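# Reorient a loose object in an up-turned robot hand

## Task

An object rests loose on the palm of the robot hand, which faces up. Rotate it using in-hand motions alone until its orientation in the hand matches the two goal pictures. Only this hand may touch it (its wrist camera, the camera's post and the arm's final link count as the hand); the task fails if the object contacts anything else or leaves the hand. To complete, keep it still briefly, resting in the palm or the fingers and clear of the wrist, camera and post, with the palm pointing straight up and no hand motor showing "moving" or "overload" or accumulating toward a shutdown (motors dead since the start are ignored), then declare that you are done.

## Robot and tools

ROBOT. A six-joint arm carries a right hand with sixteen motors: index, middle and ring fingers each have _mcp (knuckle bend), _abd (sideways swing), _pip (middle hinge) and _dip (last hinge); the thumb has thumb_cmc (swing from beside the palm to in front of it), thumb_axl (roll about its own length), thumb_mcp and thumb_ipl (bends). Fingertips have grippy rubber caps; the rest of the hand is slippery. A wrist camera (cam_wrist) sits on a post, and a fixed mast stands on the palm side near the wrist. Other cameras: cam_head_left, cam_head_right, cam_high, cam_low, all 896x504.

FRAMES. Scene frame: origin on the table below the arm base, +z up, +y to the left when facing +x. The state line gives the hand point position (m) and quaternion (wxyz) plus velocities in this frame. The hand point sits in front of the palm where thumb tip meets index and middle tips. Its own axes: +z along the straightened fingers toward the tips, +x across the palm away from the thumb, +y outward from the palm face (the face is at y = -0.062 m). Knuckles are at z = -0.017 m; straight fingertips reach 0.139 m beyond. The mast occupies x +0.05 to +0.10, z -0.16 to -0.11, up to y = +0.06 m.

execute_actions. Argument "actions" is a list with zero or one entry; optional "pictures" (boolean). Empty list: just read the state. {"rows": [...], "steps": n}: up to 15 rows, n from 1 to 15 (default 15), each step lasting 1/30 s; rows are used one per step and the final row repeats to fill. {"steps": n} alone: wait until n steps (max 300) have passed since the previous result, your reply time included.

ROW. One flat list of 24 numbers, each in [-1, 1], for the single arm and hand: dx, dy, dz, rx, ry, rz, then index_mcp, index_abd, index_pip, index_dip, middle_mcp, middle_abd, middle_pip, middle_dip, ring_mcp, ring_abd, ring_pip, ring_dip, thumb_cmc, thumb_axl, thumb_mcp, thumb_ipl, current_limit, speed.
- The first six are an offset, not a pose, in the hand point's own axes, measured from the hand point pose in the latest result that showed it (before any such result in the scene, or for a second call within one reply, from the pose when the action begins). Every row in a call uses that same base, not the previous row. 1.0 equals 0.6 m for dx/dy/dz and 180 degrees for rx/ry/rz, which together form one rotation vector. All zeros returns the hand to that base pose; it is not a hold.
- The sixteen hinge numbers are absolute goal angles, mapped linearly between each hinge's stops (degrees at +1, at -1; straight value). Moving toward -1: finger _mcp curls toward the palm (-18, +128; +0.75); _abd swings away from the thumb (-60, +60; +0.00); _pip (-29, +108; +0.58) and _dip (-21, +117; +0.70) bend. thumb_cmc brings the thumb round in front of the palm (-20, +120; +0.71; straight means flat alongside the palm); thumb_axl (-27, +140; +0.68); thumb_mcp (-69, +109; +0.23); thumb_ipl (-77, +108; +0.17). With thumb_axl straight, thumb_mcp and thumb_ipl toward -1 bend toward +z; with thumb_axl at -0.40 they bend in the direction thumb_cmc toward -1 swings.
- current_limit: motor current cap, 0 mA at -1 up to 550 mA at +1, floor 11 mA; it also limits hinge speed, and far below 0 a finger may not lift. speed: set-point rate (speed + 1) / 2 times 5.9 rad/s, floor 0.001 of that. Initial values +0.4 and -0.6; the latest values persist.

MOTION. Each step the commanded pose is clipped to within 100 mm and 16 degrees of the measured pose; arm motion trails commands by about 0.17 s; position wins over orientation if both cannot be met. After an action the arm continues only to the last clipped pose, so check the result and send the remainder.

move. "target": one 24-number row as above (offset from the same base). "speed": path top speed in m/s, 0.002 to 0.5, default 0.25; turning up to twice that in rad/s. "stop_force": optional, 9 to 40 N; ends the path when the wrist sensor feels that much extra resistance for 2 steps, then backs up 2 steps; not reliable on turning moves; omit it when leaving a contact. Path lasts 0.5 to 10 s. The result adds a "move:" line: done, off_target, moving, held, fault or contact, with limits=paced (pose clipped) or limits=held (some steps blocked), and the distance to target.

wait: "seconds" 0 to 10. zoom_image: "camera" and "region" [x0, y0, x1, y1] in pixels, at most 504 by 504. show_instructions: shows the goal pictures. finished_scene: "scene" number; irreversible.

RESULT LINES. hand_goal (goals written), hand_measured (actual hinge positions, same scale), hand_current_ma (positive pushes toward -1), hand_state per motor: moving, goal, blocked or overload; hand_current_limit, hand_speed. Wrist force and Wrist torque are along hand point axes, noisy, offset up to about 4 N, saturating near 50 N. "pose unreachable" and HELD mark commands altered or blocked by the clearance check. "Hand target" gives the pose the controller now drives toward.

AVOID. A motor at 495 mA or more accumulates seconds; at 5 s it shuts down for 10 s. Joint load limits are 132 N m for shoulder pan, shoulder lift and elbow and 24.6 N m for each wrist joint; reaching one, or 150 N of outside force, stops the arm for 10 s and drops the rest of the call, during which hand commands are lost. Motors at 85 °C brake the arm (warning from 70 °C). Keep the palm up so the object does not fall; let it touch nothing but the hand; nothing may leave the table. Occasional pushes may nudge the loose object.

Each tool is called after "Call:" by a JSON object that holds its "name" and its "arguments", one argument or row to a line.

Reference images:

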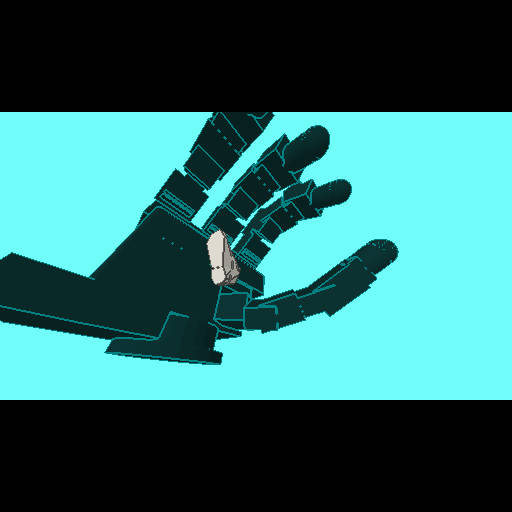

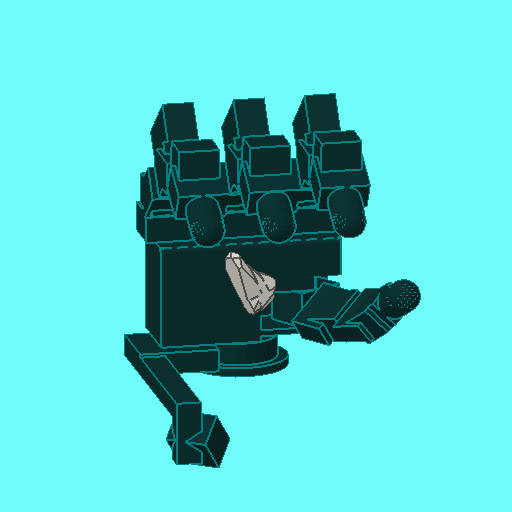

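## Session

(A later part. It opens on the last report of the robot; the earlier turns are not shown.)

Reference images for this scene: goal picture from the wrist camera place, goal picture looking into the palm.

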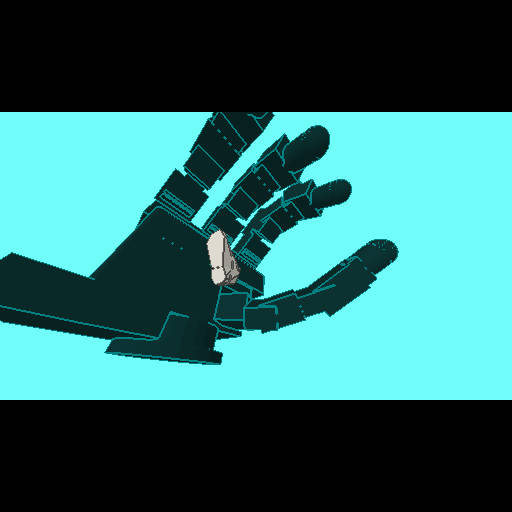

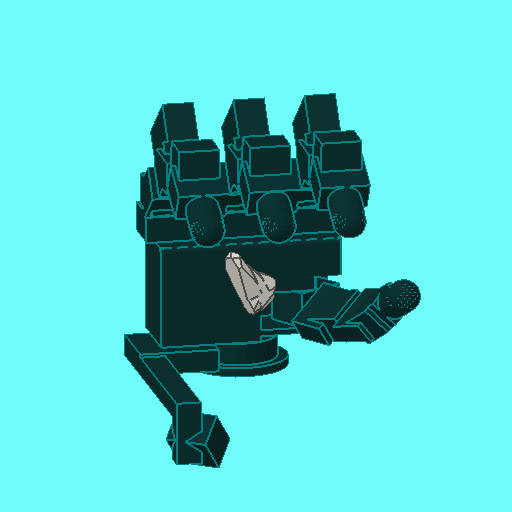

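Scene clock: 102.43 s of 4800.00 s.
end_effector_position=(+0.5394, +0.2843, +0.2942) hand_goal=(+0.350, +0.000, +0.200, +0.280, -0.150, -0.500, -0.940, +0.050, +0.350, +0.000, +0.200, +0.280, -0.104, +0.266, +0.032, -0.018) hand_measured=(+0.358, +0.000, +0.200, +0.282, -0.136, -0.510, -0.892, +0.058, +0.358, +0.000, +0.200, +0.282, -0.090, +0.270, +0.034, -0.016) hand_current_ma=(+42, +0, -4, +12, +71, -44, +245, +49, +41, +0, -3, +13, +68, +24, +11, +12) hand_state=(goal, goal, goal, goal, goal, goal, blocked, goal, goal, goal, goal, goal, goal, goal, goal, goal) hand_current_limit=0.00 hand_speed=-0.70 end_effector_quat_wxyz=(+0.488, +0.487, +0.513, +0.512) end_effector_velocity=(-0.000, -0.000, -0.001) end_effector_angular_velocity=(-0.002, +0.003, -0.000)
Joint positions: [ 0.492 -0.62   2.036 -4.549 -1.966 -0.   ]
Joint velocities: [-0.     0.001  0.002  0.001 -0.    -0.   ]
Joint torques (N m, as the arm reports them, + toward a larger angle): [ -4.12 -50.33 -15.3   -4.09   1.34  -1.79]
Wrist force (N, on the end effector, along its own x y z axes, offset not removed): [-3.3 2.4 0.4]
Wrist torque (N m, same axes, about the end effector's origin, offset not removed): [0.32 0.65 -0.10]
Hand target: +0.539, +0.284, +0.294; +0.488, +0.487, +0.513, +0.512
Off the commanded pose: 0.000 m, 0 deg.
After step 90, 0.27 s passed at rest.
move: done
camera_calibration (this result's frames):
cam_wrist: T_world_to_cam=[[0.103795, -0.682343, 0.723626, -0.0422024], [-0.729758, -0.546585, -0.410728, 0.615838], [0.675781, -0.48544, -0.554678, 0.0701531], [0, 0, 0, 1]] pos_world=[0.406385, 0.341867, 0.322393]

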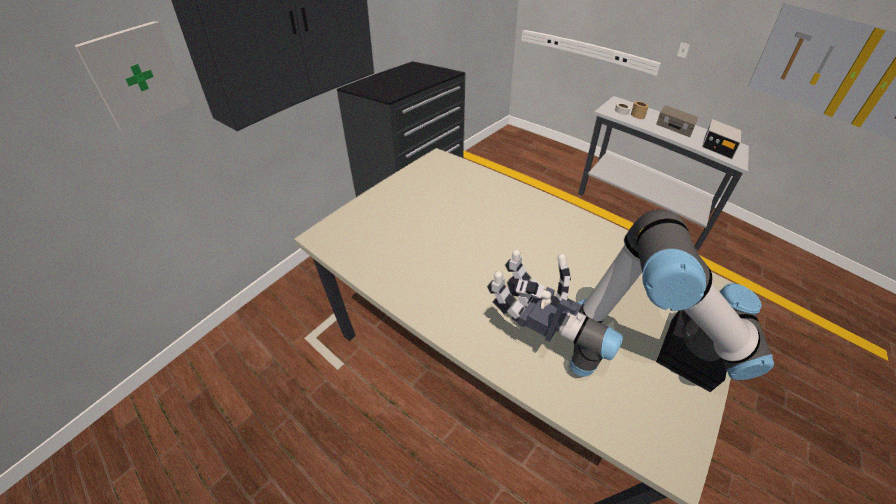

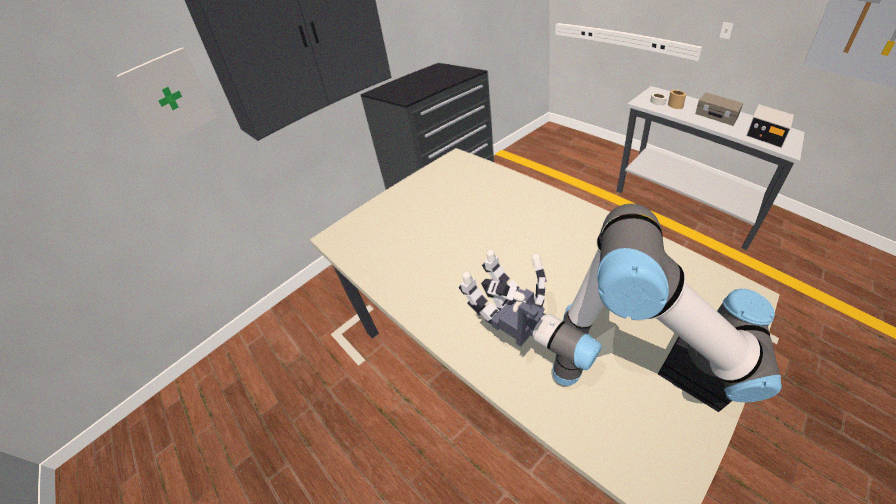

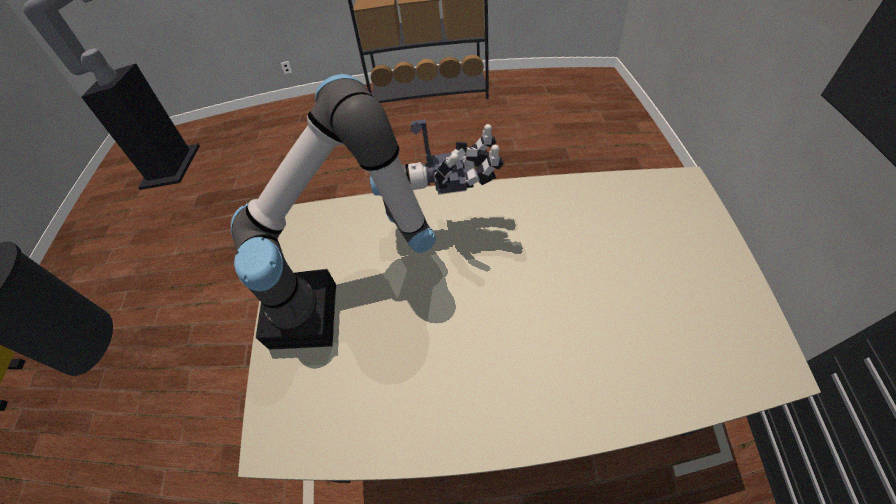

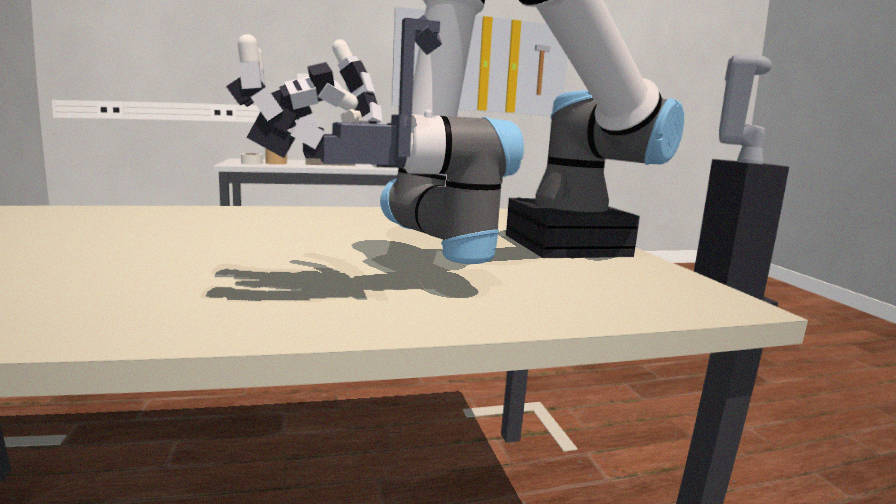

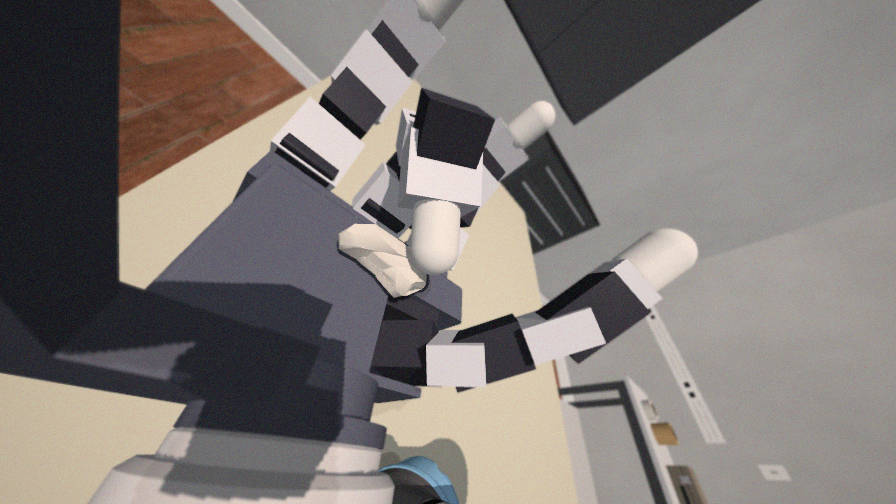

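Call:
{"name": "execute_actions", "arguments": {
  "actions": [
    {"rows":[[0,0,0,0,0,0, 0.35,0,0.2,0.28, -0.15,-0.3,-0.91,0.05, 0.35,0,0.2,0.28, -0.104,0.266,0.032,-0.018, 0.0,-0.7],[0,0,0,0,0,0, 0.35,0,0.2,0.28, -0.15,-0.3,-0.91,0.05, 0.35,0,0.2,0.28, -0.104,0.266,0.032,-0.018, 0.0,-0.7],[0,0,0,0,0,0, 0.35,0,0.2,0.28, -0.15,-0.3,-0.91,0.05, 0.35,0,0.2,0.28, -0.104,0.266,0.032,-0.018, 0.0,-0.7],[0,0,0,0,0,0, 0.35,0,0.2,0.28, -0.15,-0.3,-0.91,0.05, 0.35,0,0.2,0.28, -0.104,0.266,0.032,-0.018, 0.0,-0.7],[0,0,0,0,0,0, 0.35,0,0.2,0.28, -0.15,0.3,-0.89,0.05, 0.35,0,0.2,0.28, -0.104,0.266,0.032,-0.018, 0.0,-0.7]],"steps":15}
  ],
  "pictures": false
}}

Call:
{"name": "wait", "arguments": {
  "seconds": 0.6
}}

Call:
{"name": "zoom_image", "arguments": {
  "camera": "cam_low",
  "region": [270, 50, 420, 170]
}}

Scene clock: 111.17 s of 4800.00 s.
end_effector_position=(+0.5395, +0.2843, +0.2942) hand_goal=(+0.350, +0.000, +0.200, +0.280, -0.150, +0.300, -0.890, +0.050, +0.350, +0.000, +0.200, +0.280, -0.104, +0.266, +0.032, -0.018) hand_measured=(+0.358, +0.000, +0.200, +0.282, -0.128, -0.208, -0.868, +0.060, +0.358, +0.000, +0.200, +0.282, -0.090, +0.270, +0.034, -0.016) hand_current_ma=(+42, +0, -4, +12, +118, -101, +118, +55, +41, +0, -3, +13, +68, +24, +11, +12) hand_state=(goal, goal, goal, goal, blocked, moving, moving, goal, goal, goal, goal, goal, goal, goal, goal, goal) hand_current_limit=0.00 hand_speed=-0.70 end_effector_quat_wxyz=(+0.488, +0.487, +0.513, +0.512) end_effector_velocity=(+0.000, +0.000, -0.000) end_effector_angular_velocity=(-0.001, +0.001, +0.000)
Joint positions: [ 0.492 -0.62   2.036 -4.549 -1.966 -0.   ]
Joint velocities: [ 0.     0.    -0.     0.001 -0.     0.   ]
Joint torques (N m, as the arm reports them, + toward a larger angle): [  4.42 -41.76   4.77  -0.71   0.68   0.  ]
Wrist force (N, on the end effector, along its own x y z axes, offset not removed): [-0.8 0.5 -3.5]
Wrist torque (N m, same axes, about the end effector's origin, offset not removed): [0.35 0.52 0.09]
Hand target: +0.539, +0.284, +0.294; +0.488, +0.487, +0.513, +0.512
Off the commanded pose: 0.000 m, 0 deg.
Steps of this call (steps 1 to 90: nothing new was sent; then 5.23 s passed at rest; steps 91 to 105: all 15 steps of this action). Readings (end_effector_position | what the end effector reports):
91: (+0.5395, +0.2843, +0.2942) | hand_goal=(+0.350, +0.000, +0.200, +0.280, -0.150, -0.300, -0.910, +0.050, +0.350, +0.000, +0.200, +0.280, -0.104, +0.266, +0.032, -0.018) hand_measured=(+0.358, +0.000, +0.200, +0.282, -0.136, -0.510, -0.892, +0.058, +0.358, +0.000, +0.200, +0.282, -0.090, +0.270, +0.034, -0.016) hand_current_ma=(+42, +0, -4, +12, +71, -44, +245, +49, +41, +0, -3, +13, +68, +24, +11, +12) hand_state=(goal, goal, goal, goal, goal, moving, moving, goal, goal, goal, goal, goal, goal, goal, goal, goal) hand_current_limit=0.00 hand_speed=-0.70
92: (+0.5395, +0.2843, +0.2942) | hand_goal=(+0.350, +0.000, +0.200, +0.280, -0.150, -0.300, -0.910, +0.050, +0.350, +0.000, +0.200, +0.280, -0.104, +0.266, +0.032, -0.018) hand_measured=(+0.358, +0.000, +0.200, +0.282, -0.136, -0.504, -0.892, +0.058, +0.358, +0.000, +0.200, +0.282, -0.090, +0.270, +0.034, -0.016) hand_current_ma=(+42, +0, -4, +12, +79, -91, +94, +50, +41, +0, -3, +13, +68, +24, +11, +12) hand_state=(goal, goal, goal, goal, moving, moving, moving, goal, goal, goal, goal, goal, goal, goal, goal, goal) hand_current_limit=0.00 hand_speed=-0.70
94: (+0.5395, +0.2843, +0.2942) | hand_goal=(+0.350, +0.000, +0.200, +0.280, -0.150, -0.300, -0.910, +0.050, +0.350, +0.000, +0.200, +0.280, -0.104, +0.266, +0.032, -0.018) hand_measured=(+0.358, +0.000, +0.200, +0.282, -0.132, -0.470, -0.890, +0.058, +0.358, +0.000, +0.200, +0.282, -0.090, +0.270, +0.034, -0.016) hand_current_ma=(+42, +0, -4, +12, +110, -153, +97, +49, +41, +0, -3, +13, +68, +24, +11, +12) hand_state=(goal, goal, goal, goal, moving, moving, moving, goal, goal, goal, goal, goal, goal, goal, goal, goal) hand_current_limit=0.00 hand_speed=-0.70
98: (+0.5395, +0.2843, +0.2942) | hand_goal=(+0.350, +0.000, +0.200, +0.280, -0.150, +0.300, -0.890, +0.050, +0.350, +0.000, +0.200, +0.280, -0.104, +0.266, +0.032, -0.018) hand_measured=(+0.358, +0.000, +0.200, +0.282, -0.128, -0.388, -0.878, +0.058, +0.358, +0.000, +0.200, +0.282, -0.090, +0.270, +0.034, -0.016) hand_current_ma=(+42, +0, -4, +12, +118, -102, +67, +50, +41, +0, -3, +13, +68, +24, +11, +12) hand_state=(goal, goal, goal, goal, blocked, moving, moving, goal, goal, goal, goal, goal, goal, goal, goal, goal) hand_current_limit=0.00 hand_speed=-0.70
105: the state above

Scene clock: 111.77 s of 4800.00 s.
end_effector_position=(+0.5394, +0.2843, +0.2942) hand_goal=(+0.350, +0.000, +0.200, +0.280, -0.150, +0.300, -0.890, +0.050, +0.350, +0.000, +0.200, +0.280, -0.104, +0.266, +0.032, -0.018) hand_measured=(+0.358, +0.000, +0.200, +0.282, -0.134, +0.290, -0.876, +0.058, +0.358, +0.000, +0.200, +0.282, -0.090, +0.270, +0.034, -0.016) hand_current_ma=(+42, +0, -4, +12, +82, -9, +62, +47, +41, +0, -3, +13, +68, +24, +11, +12) hand_state=(goal, goal, goal, goal, moving, moving, moving, goal, goal, goal, goal, goal, goal, goal, goal, goal) hand_current_limit=0.00 hand_speed=-0.70 end_effector_quat_wxyz=(+0.488, +0.487, +0.513, +0.512) end_effector_velocity=(-0.000, -0.000, +0.000) end_effector_angular_velocity=(-0.000, +0.000, +0.000)
Joint positions: [ 0.492 -0.62   2.036 -4.549 -1.966 -0.   ]
Joint velocities: [ 0.    -0.001  0.002 -0.    -0.     0.   ]
Joint torques (N m, as the arm reports them, + toward a larger angle): [ -2.36 -45.93   7.76  -0.68   0.69  -0.08]
Wrist force (N, on the end effector, along its own x y z axes, offset not removed): [-0.7 1.1 -3.7]
Wrist torque (N m, same axes, about the end effector's origin, offset not removed): [0.37 0.50 0.13]
Hand target: +0.539, +0.284, +0.294; +0.488, +0.487, +0.513, +0.512
Off the commanded pose: 0.000 m, 0 deg.
Steps of this call (steps 1 to 18: nothing new was sent). Readings (end_effector_position | what the end effector reports):
1: (+0.5395, +0.2843, +0.2942) | hand_goal=(+0.350, +0.000, +0.200, +0.280, -0.150, +0.300, -0.890, +0.050, +0.350, +0.000, +0.200, +0.280, -0.104, +0.266, +0.032, -0.018) hand_measured=(+0.358, +0.000, +0.200, +0.282, -0.128, -0.182, -0.866, +0.060, +0.358, +0.000, +0.200, +0.282, -0.090, +0.270, +0.034, -0.016) hand_current_ma=(+42, +0, -4, +12, +118, -99, +121, +57, +41, +0, -3, +13, +68, +24, +11, +12) hand_state=(goal, goal, goal, goal, blocked, moving, moving, goal, goal, goal, goal, goal, goal, goal, goal, goal) hand_current_limit=0.00 hand_speed=-0.70
2: (+0.5395, +0.2843, +0.2942) | hand_goal=(+0.350, +0.000, +0.200, +0.280, -0.150, +0.300, -0.890, +0.050, +0.350, +0.000, +0.200, +0.280, -0.104, +0.266, +0.032, -0.018) hand_measured=(+0.358, +0.000, +0.200, +0.282, -0.128, -0.156, -0.866, +0.060, +0.358, +0.000, +0.200, +0.282, -0.090, +0.270, +0.034, -0.016) hand_current_ma=(+42, +0, -4, +12, +118, -96, +123, +58, +41, +0, -3, +13, +68, +24, +11, +12) hand_state=(goal, goal, goal, goal, blocked, moving, blocked, goal, goal, goal, goal, goal, goal, goal, goal, goal) hand_current_limit=0.00 hand_speed=-0.70
4: (+0.5394, +0.2843, +0.2942) | hand_goal=(+0.350, +0.000, +0.200, +0.280, -0.150, +0.300, -0.890, +0.050, +0.350, +0.000, +0.200, +0.280, -0.104, +0.266, +0.032, -0.018) hand_measured=(+0.358, +0.000, +0.200, +0.282, -0.128, -0.100, -0.866, +0.060, +0.358, +0.000, +0.200, +0.282, -0.090, +0.270, +0.034, -0.016) hand_current_ma=(+42, +0, -4, +12, +118, -89, +124, +58, +41, +0, -3, +13, +68, +24, +11, +12) hand_state=(goal, goal, goal, goal, blocked, moving, blocked, goal, goal, goal, goal, goal, goal, goal, goal, goal) hand_current_limit=0.00 hand_speed=-0.70
8: (+0.5394, +0.2843, +0.2942) | hand_goal=(+0.350, +0.000, +0.200, +0.280, -0.150, +0.300, -0.890, +0.050, +0.350, +0.000, +0.200, +0.280, -0.104, +0.266, +0.032, -0.018) hand_measured=(+0.358, +0.000, +0.200, +0.282, -0.128, +0.014, -0.866, +0.060, +0.358, +0.000, +0.200, +0.282, -0.090, +0.270, +0.034, -0.016) hand_current_ma=(+42, +0, -4, +12, +118, -69, +124, +58, +41, +0, -3, +13, +68, +24, +11, +12) hand_state=(goal, goal, goal, goal, blocked, moving, blocked, goal, goal, goal, goal, goal, goal, goal, goal, goal) hand_current_limit=0.00 hand_speed=-0.70
18: the state above
camera_calibration (this result's frames):
cam_wrist: T_world_to_cam=[[0.10383, -0.682334, 0.723629, -0.0422023], [-0.729745, -0.546614, -0.410712, 0.615835], [0.675789, -0.485421, -0.554685, 0.0701539], [0, 0, 0, 1]] pos_world=[0.406375, 0.341882, 0.322383]

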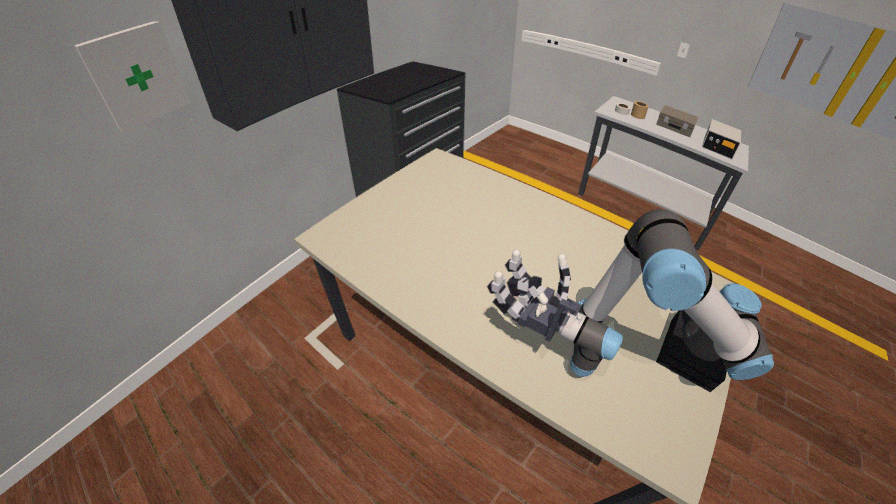

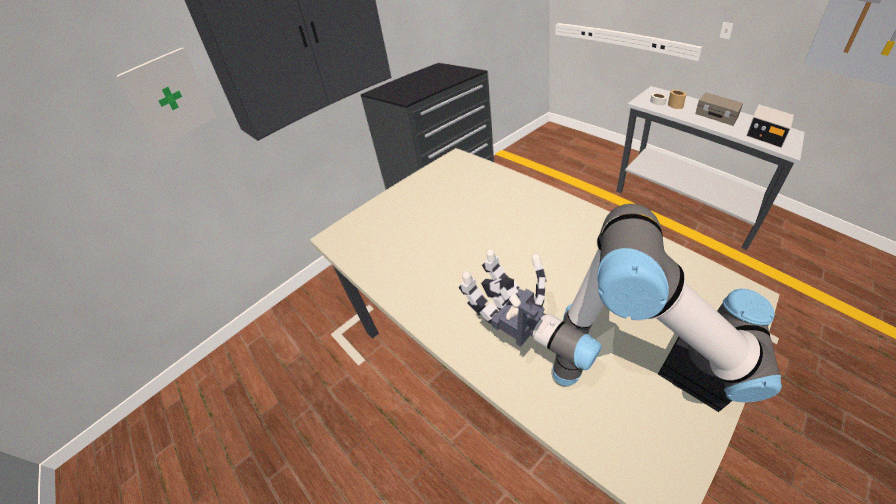

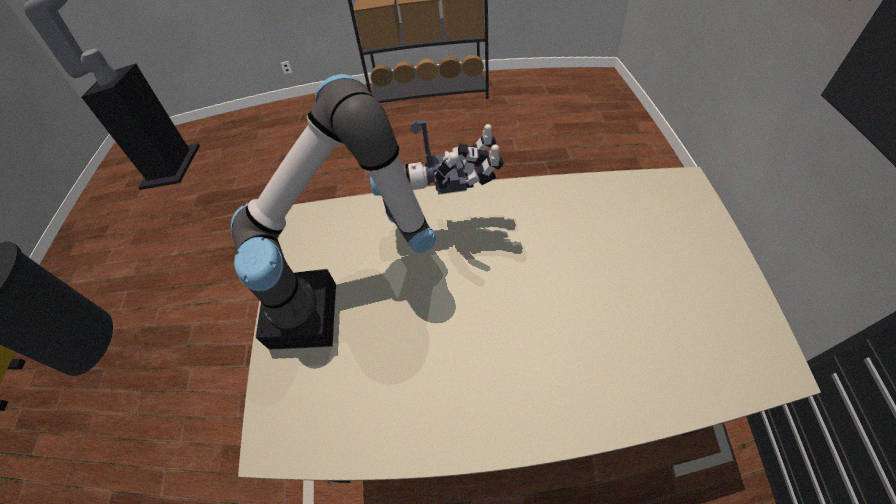

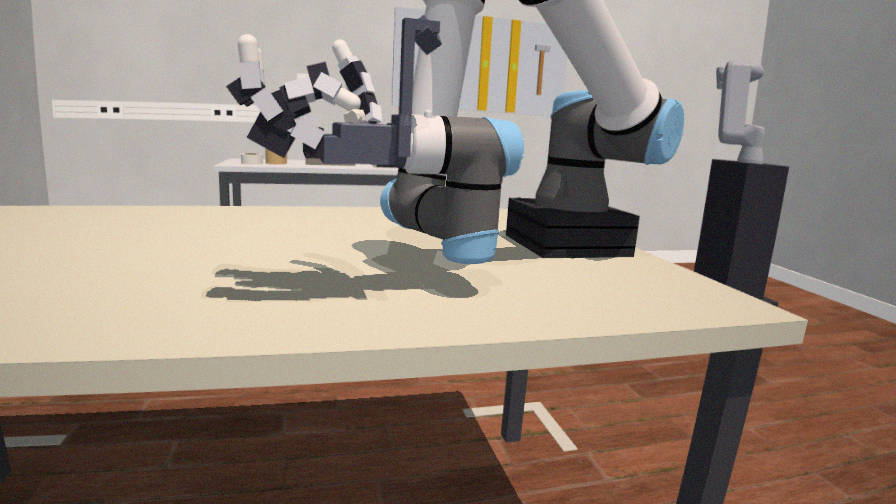

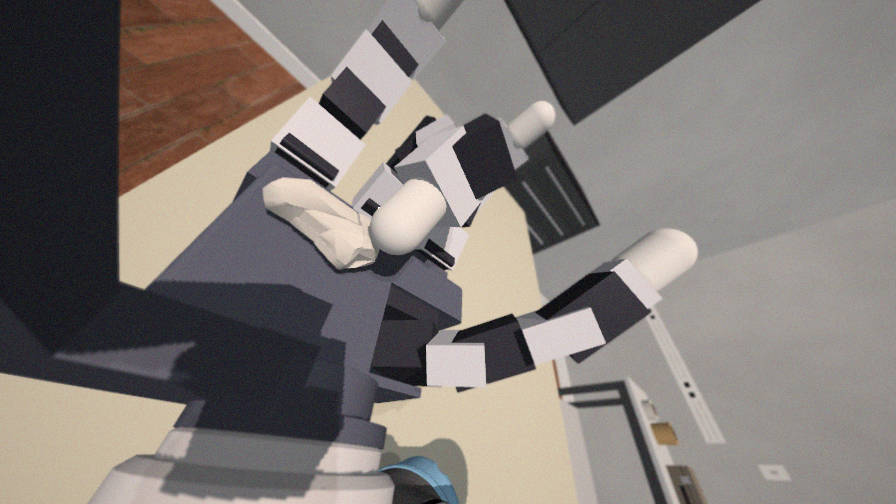

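Region (270, 50, 420, 170) of cam_low's 896x504 image, scaled by 3.360, with more detail than that image has; it fills the top 403 rows of this view, and the rest is white.

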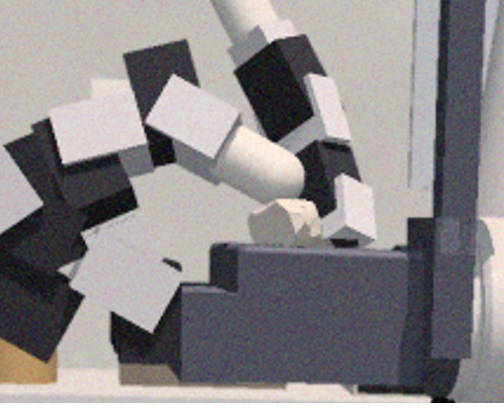

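Call:
{"name": "move", "arguments": {
  "target": [0,0,0,0,0,0, 0.35,0,0.2,0.28, -0.15,-0.13,-0.895,0.05, 0.35,0,0.2,0.28, -0.104,0.266,0.032,-0.018, 0.0,-0.7]
}}

Scene clock: 115.87 s of 4800.00 s.
end_effector_position=(+0.5394, +0.2843, +0.2942) hand_goal=(+0.350, +0.000, +0.200, +0.280, -0.150, -0.130, -0.894, +0.050, +0.350, +0.000, +0.200, +0.280, -0.104, +0.266, +0.032, -0.018) hand_measured=(+0.358, +0.000, +0.200, +0.282, -0.144, -0.128, -0.894, +0.052, +0.358, +0.000, +0.200, +0.282, -0.090, +0.270, +0.034, -0.016) hand_current_ma=(+42, +0, -4, +12, +35, +13, -1, +11, +41, +0, -3, +13, +68, +24, +11, +12) hand_state=(goal, goal, goal, goal, goal, goal, goal, goal, goal, goal, goal, goal, goal, goal, goal, goal) hand_current_limit=0.00 hand_speed=-0.70 end_effector_quat_wxyz=(+0.488, +0.487, +0.513, +0.512) end_effector_velocity=(-0.000, -0.000, +0.000) end_effector_angular_velocity=(+0.000, -0.000, -0.000)
Joint positions: [ 0.492 -0.62   2.036 -4.549 -1.966 -0.   ]
Joint velocities: [-0.    -0.001  0.001 -0.    -0.    -0.   ]
Joint torques (N m, as the arm reports them, + toward a larger angle): [ -2.68 -49.46   7.26  -0.74   0.65  -0.05]
Wrist force (N, on the end effector, along its own x y z axes, offset not removed): [-0.1 4.0 -0.4]
Wrist torque (N m, same axes, about the end effector's origin, offset not removed): [0.49 0.20 0.28]
Hand target: +0.539, +0.284, +0.294; +0.488, +0.487, +0.513, +0.512
Off the commanded pose: 0.000 m, 0 deg.
After step 90, 0.30 s passed at rest.
move: done
camera_calibration (this result's frames):
cam_wrist: T_world_to_cam=[[0.103794, -0.682343, 0.723626, -0.0422022], [-0.729758, -0.546585, -0.410729, 0.615839], [0.675781, -0.48544, -0.554678, 0.070153], [0, 0, 0, 1]] pos_world=[0.406386, 0.341867, 0.322393]

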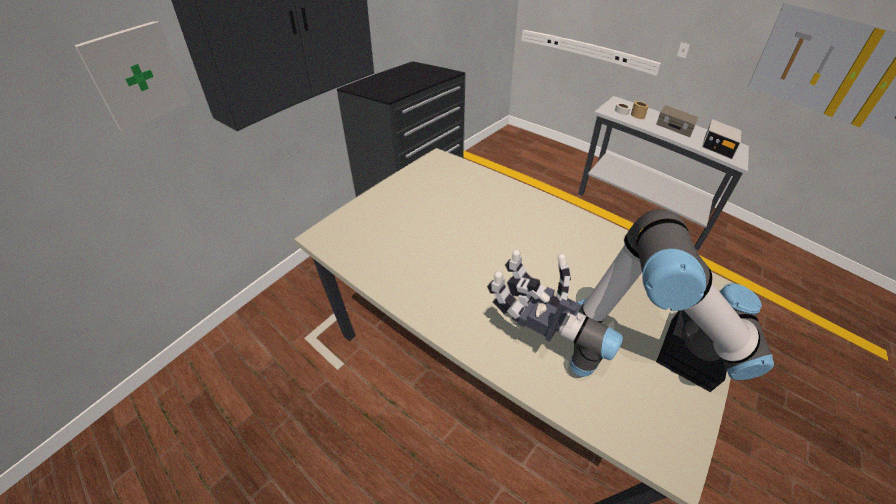

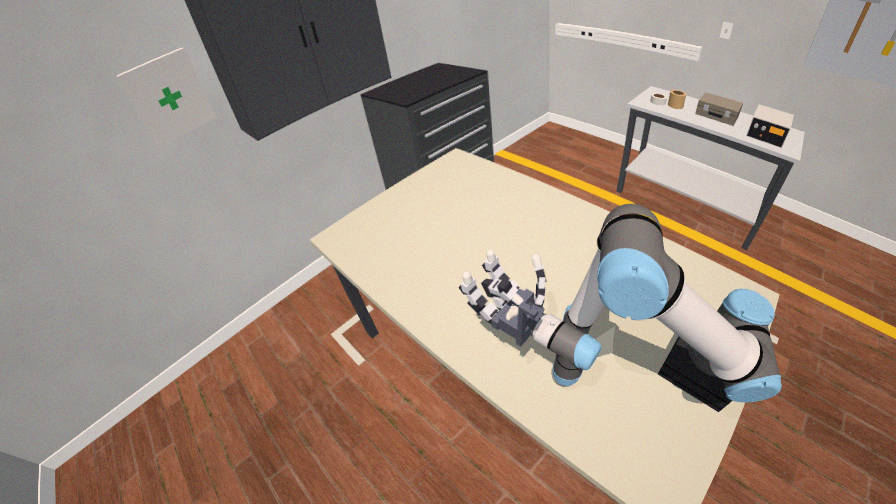

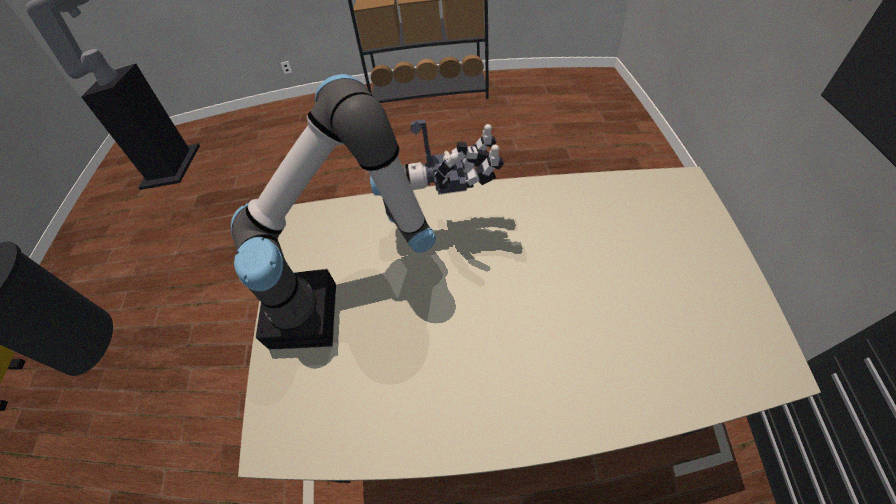

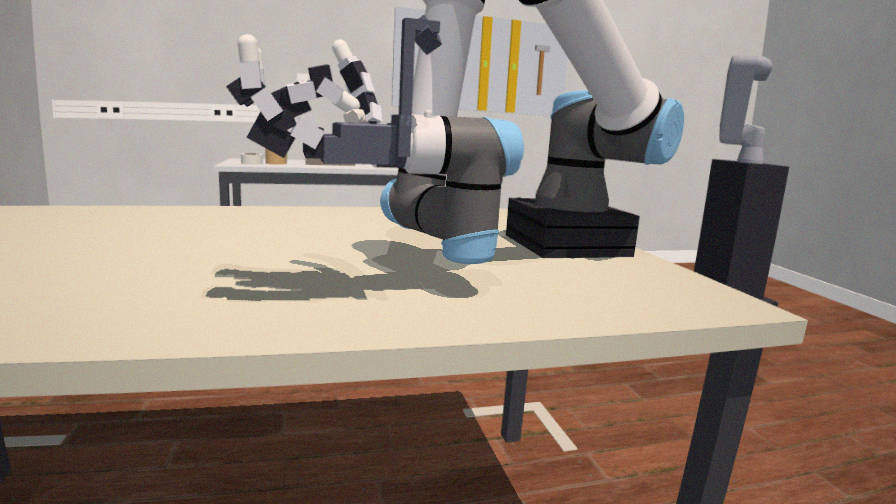

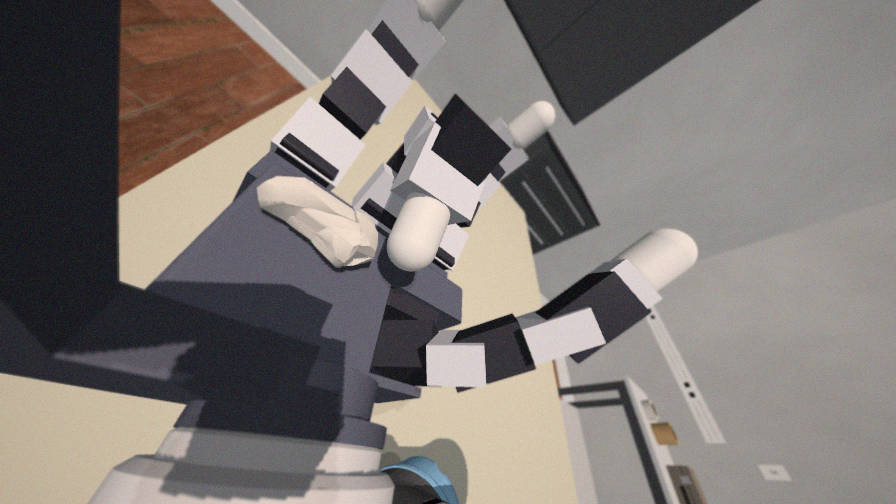

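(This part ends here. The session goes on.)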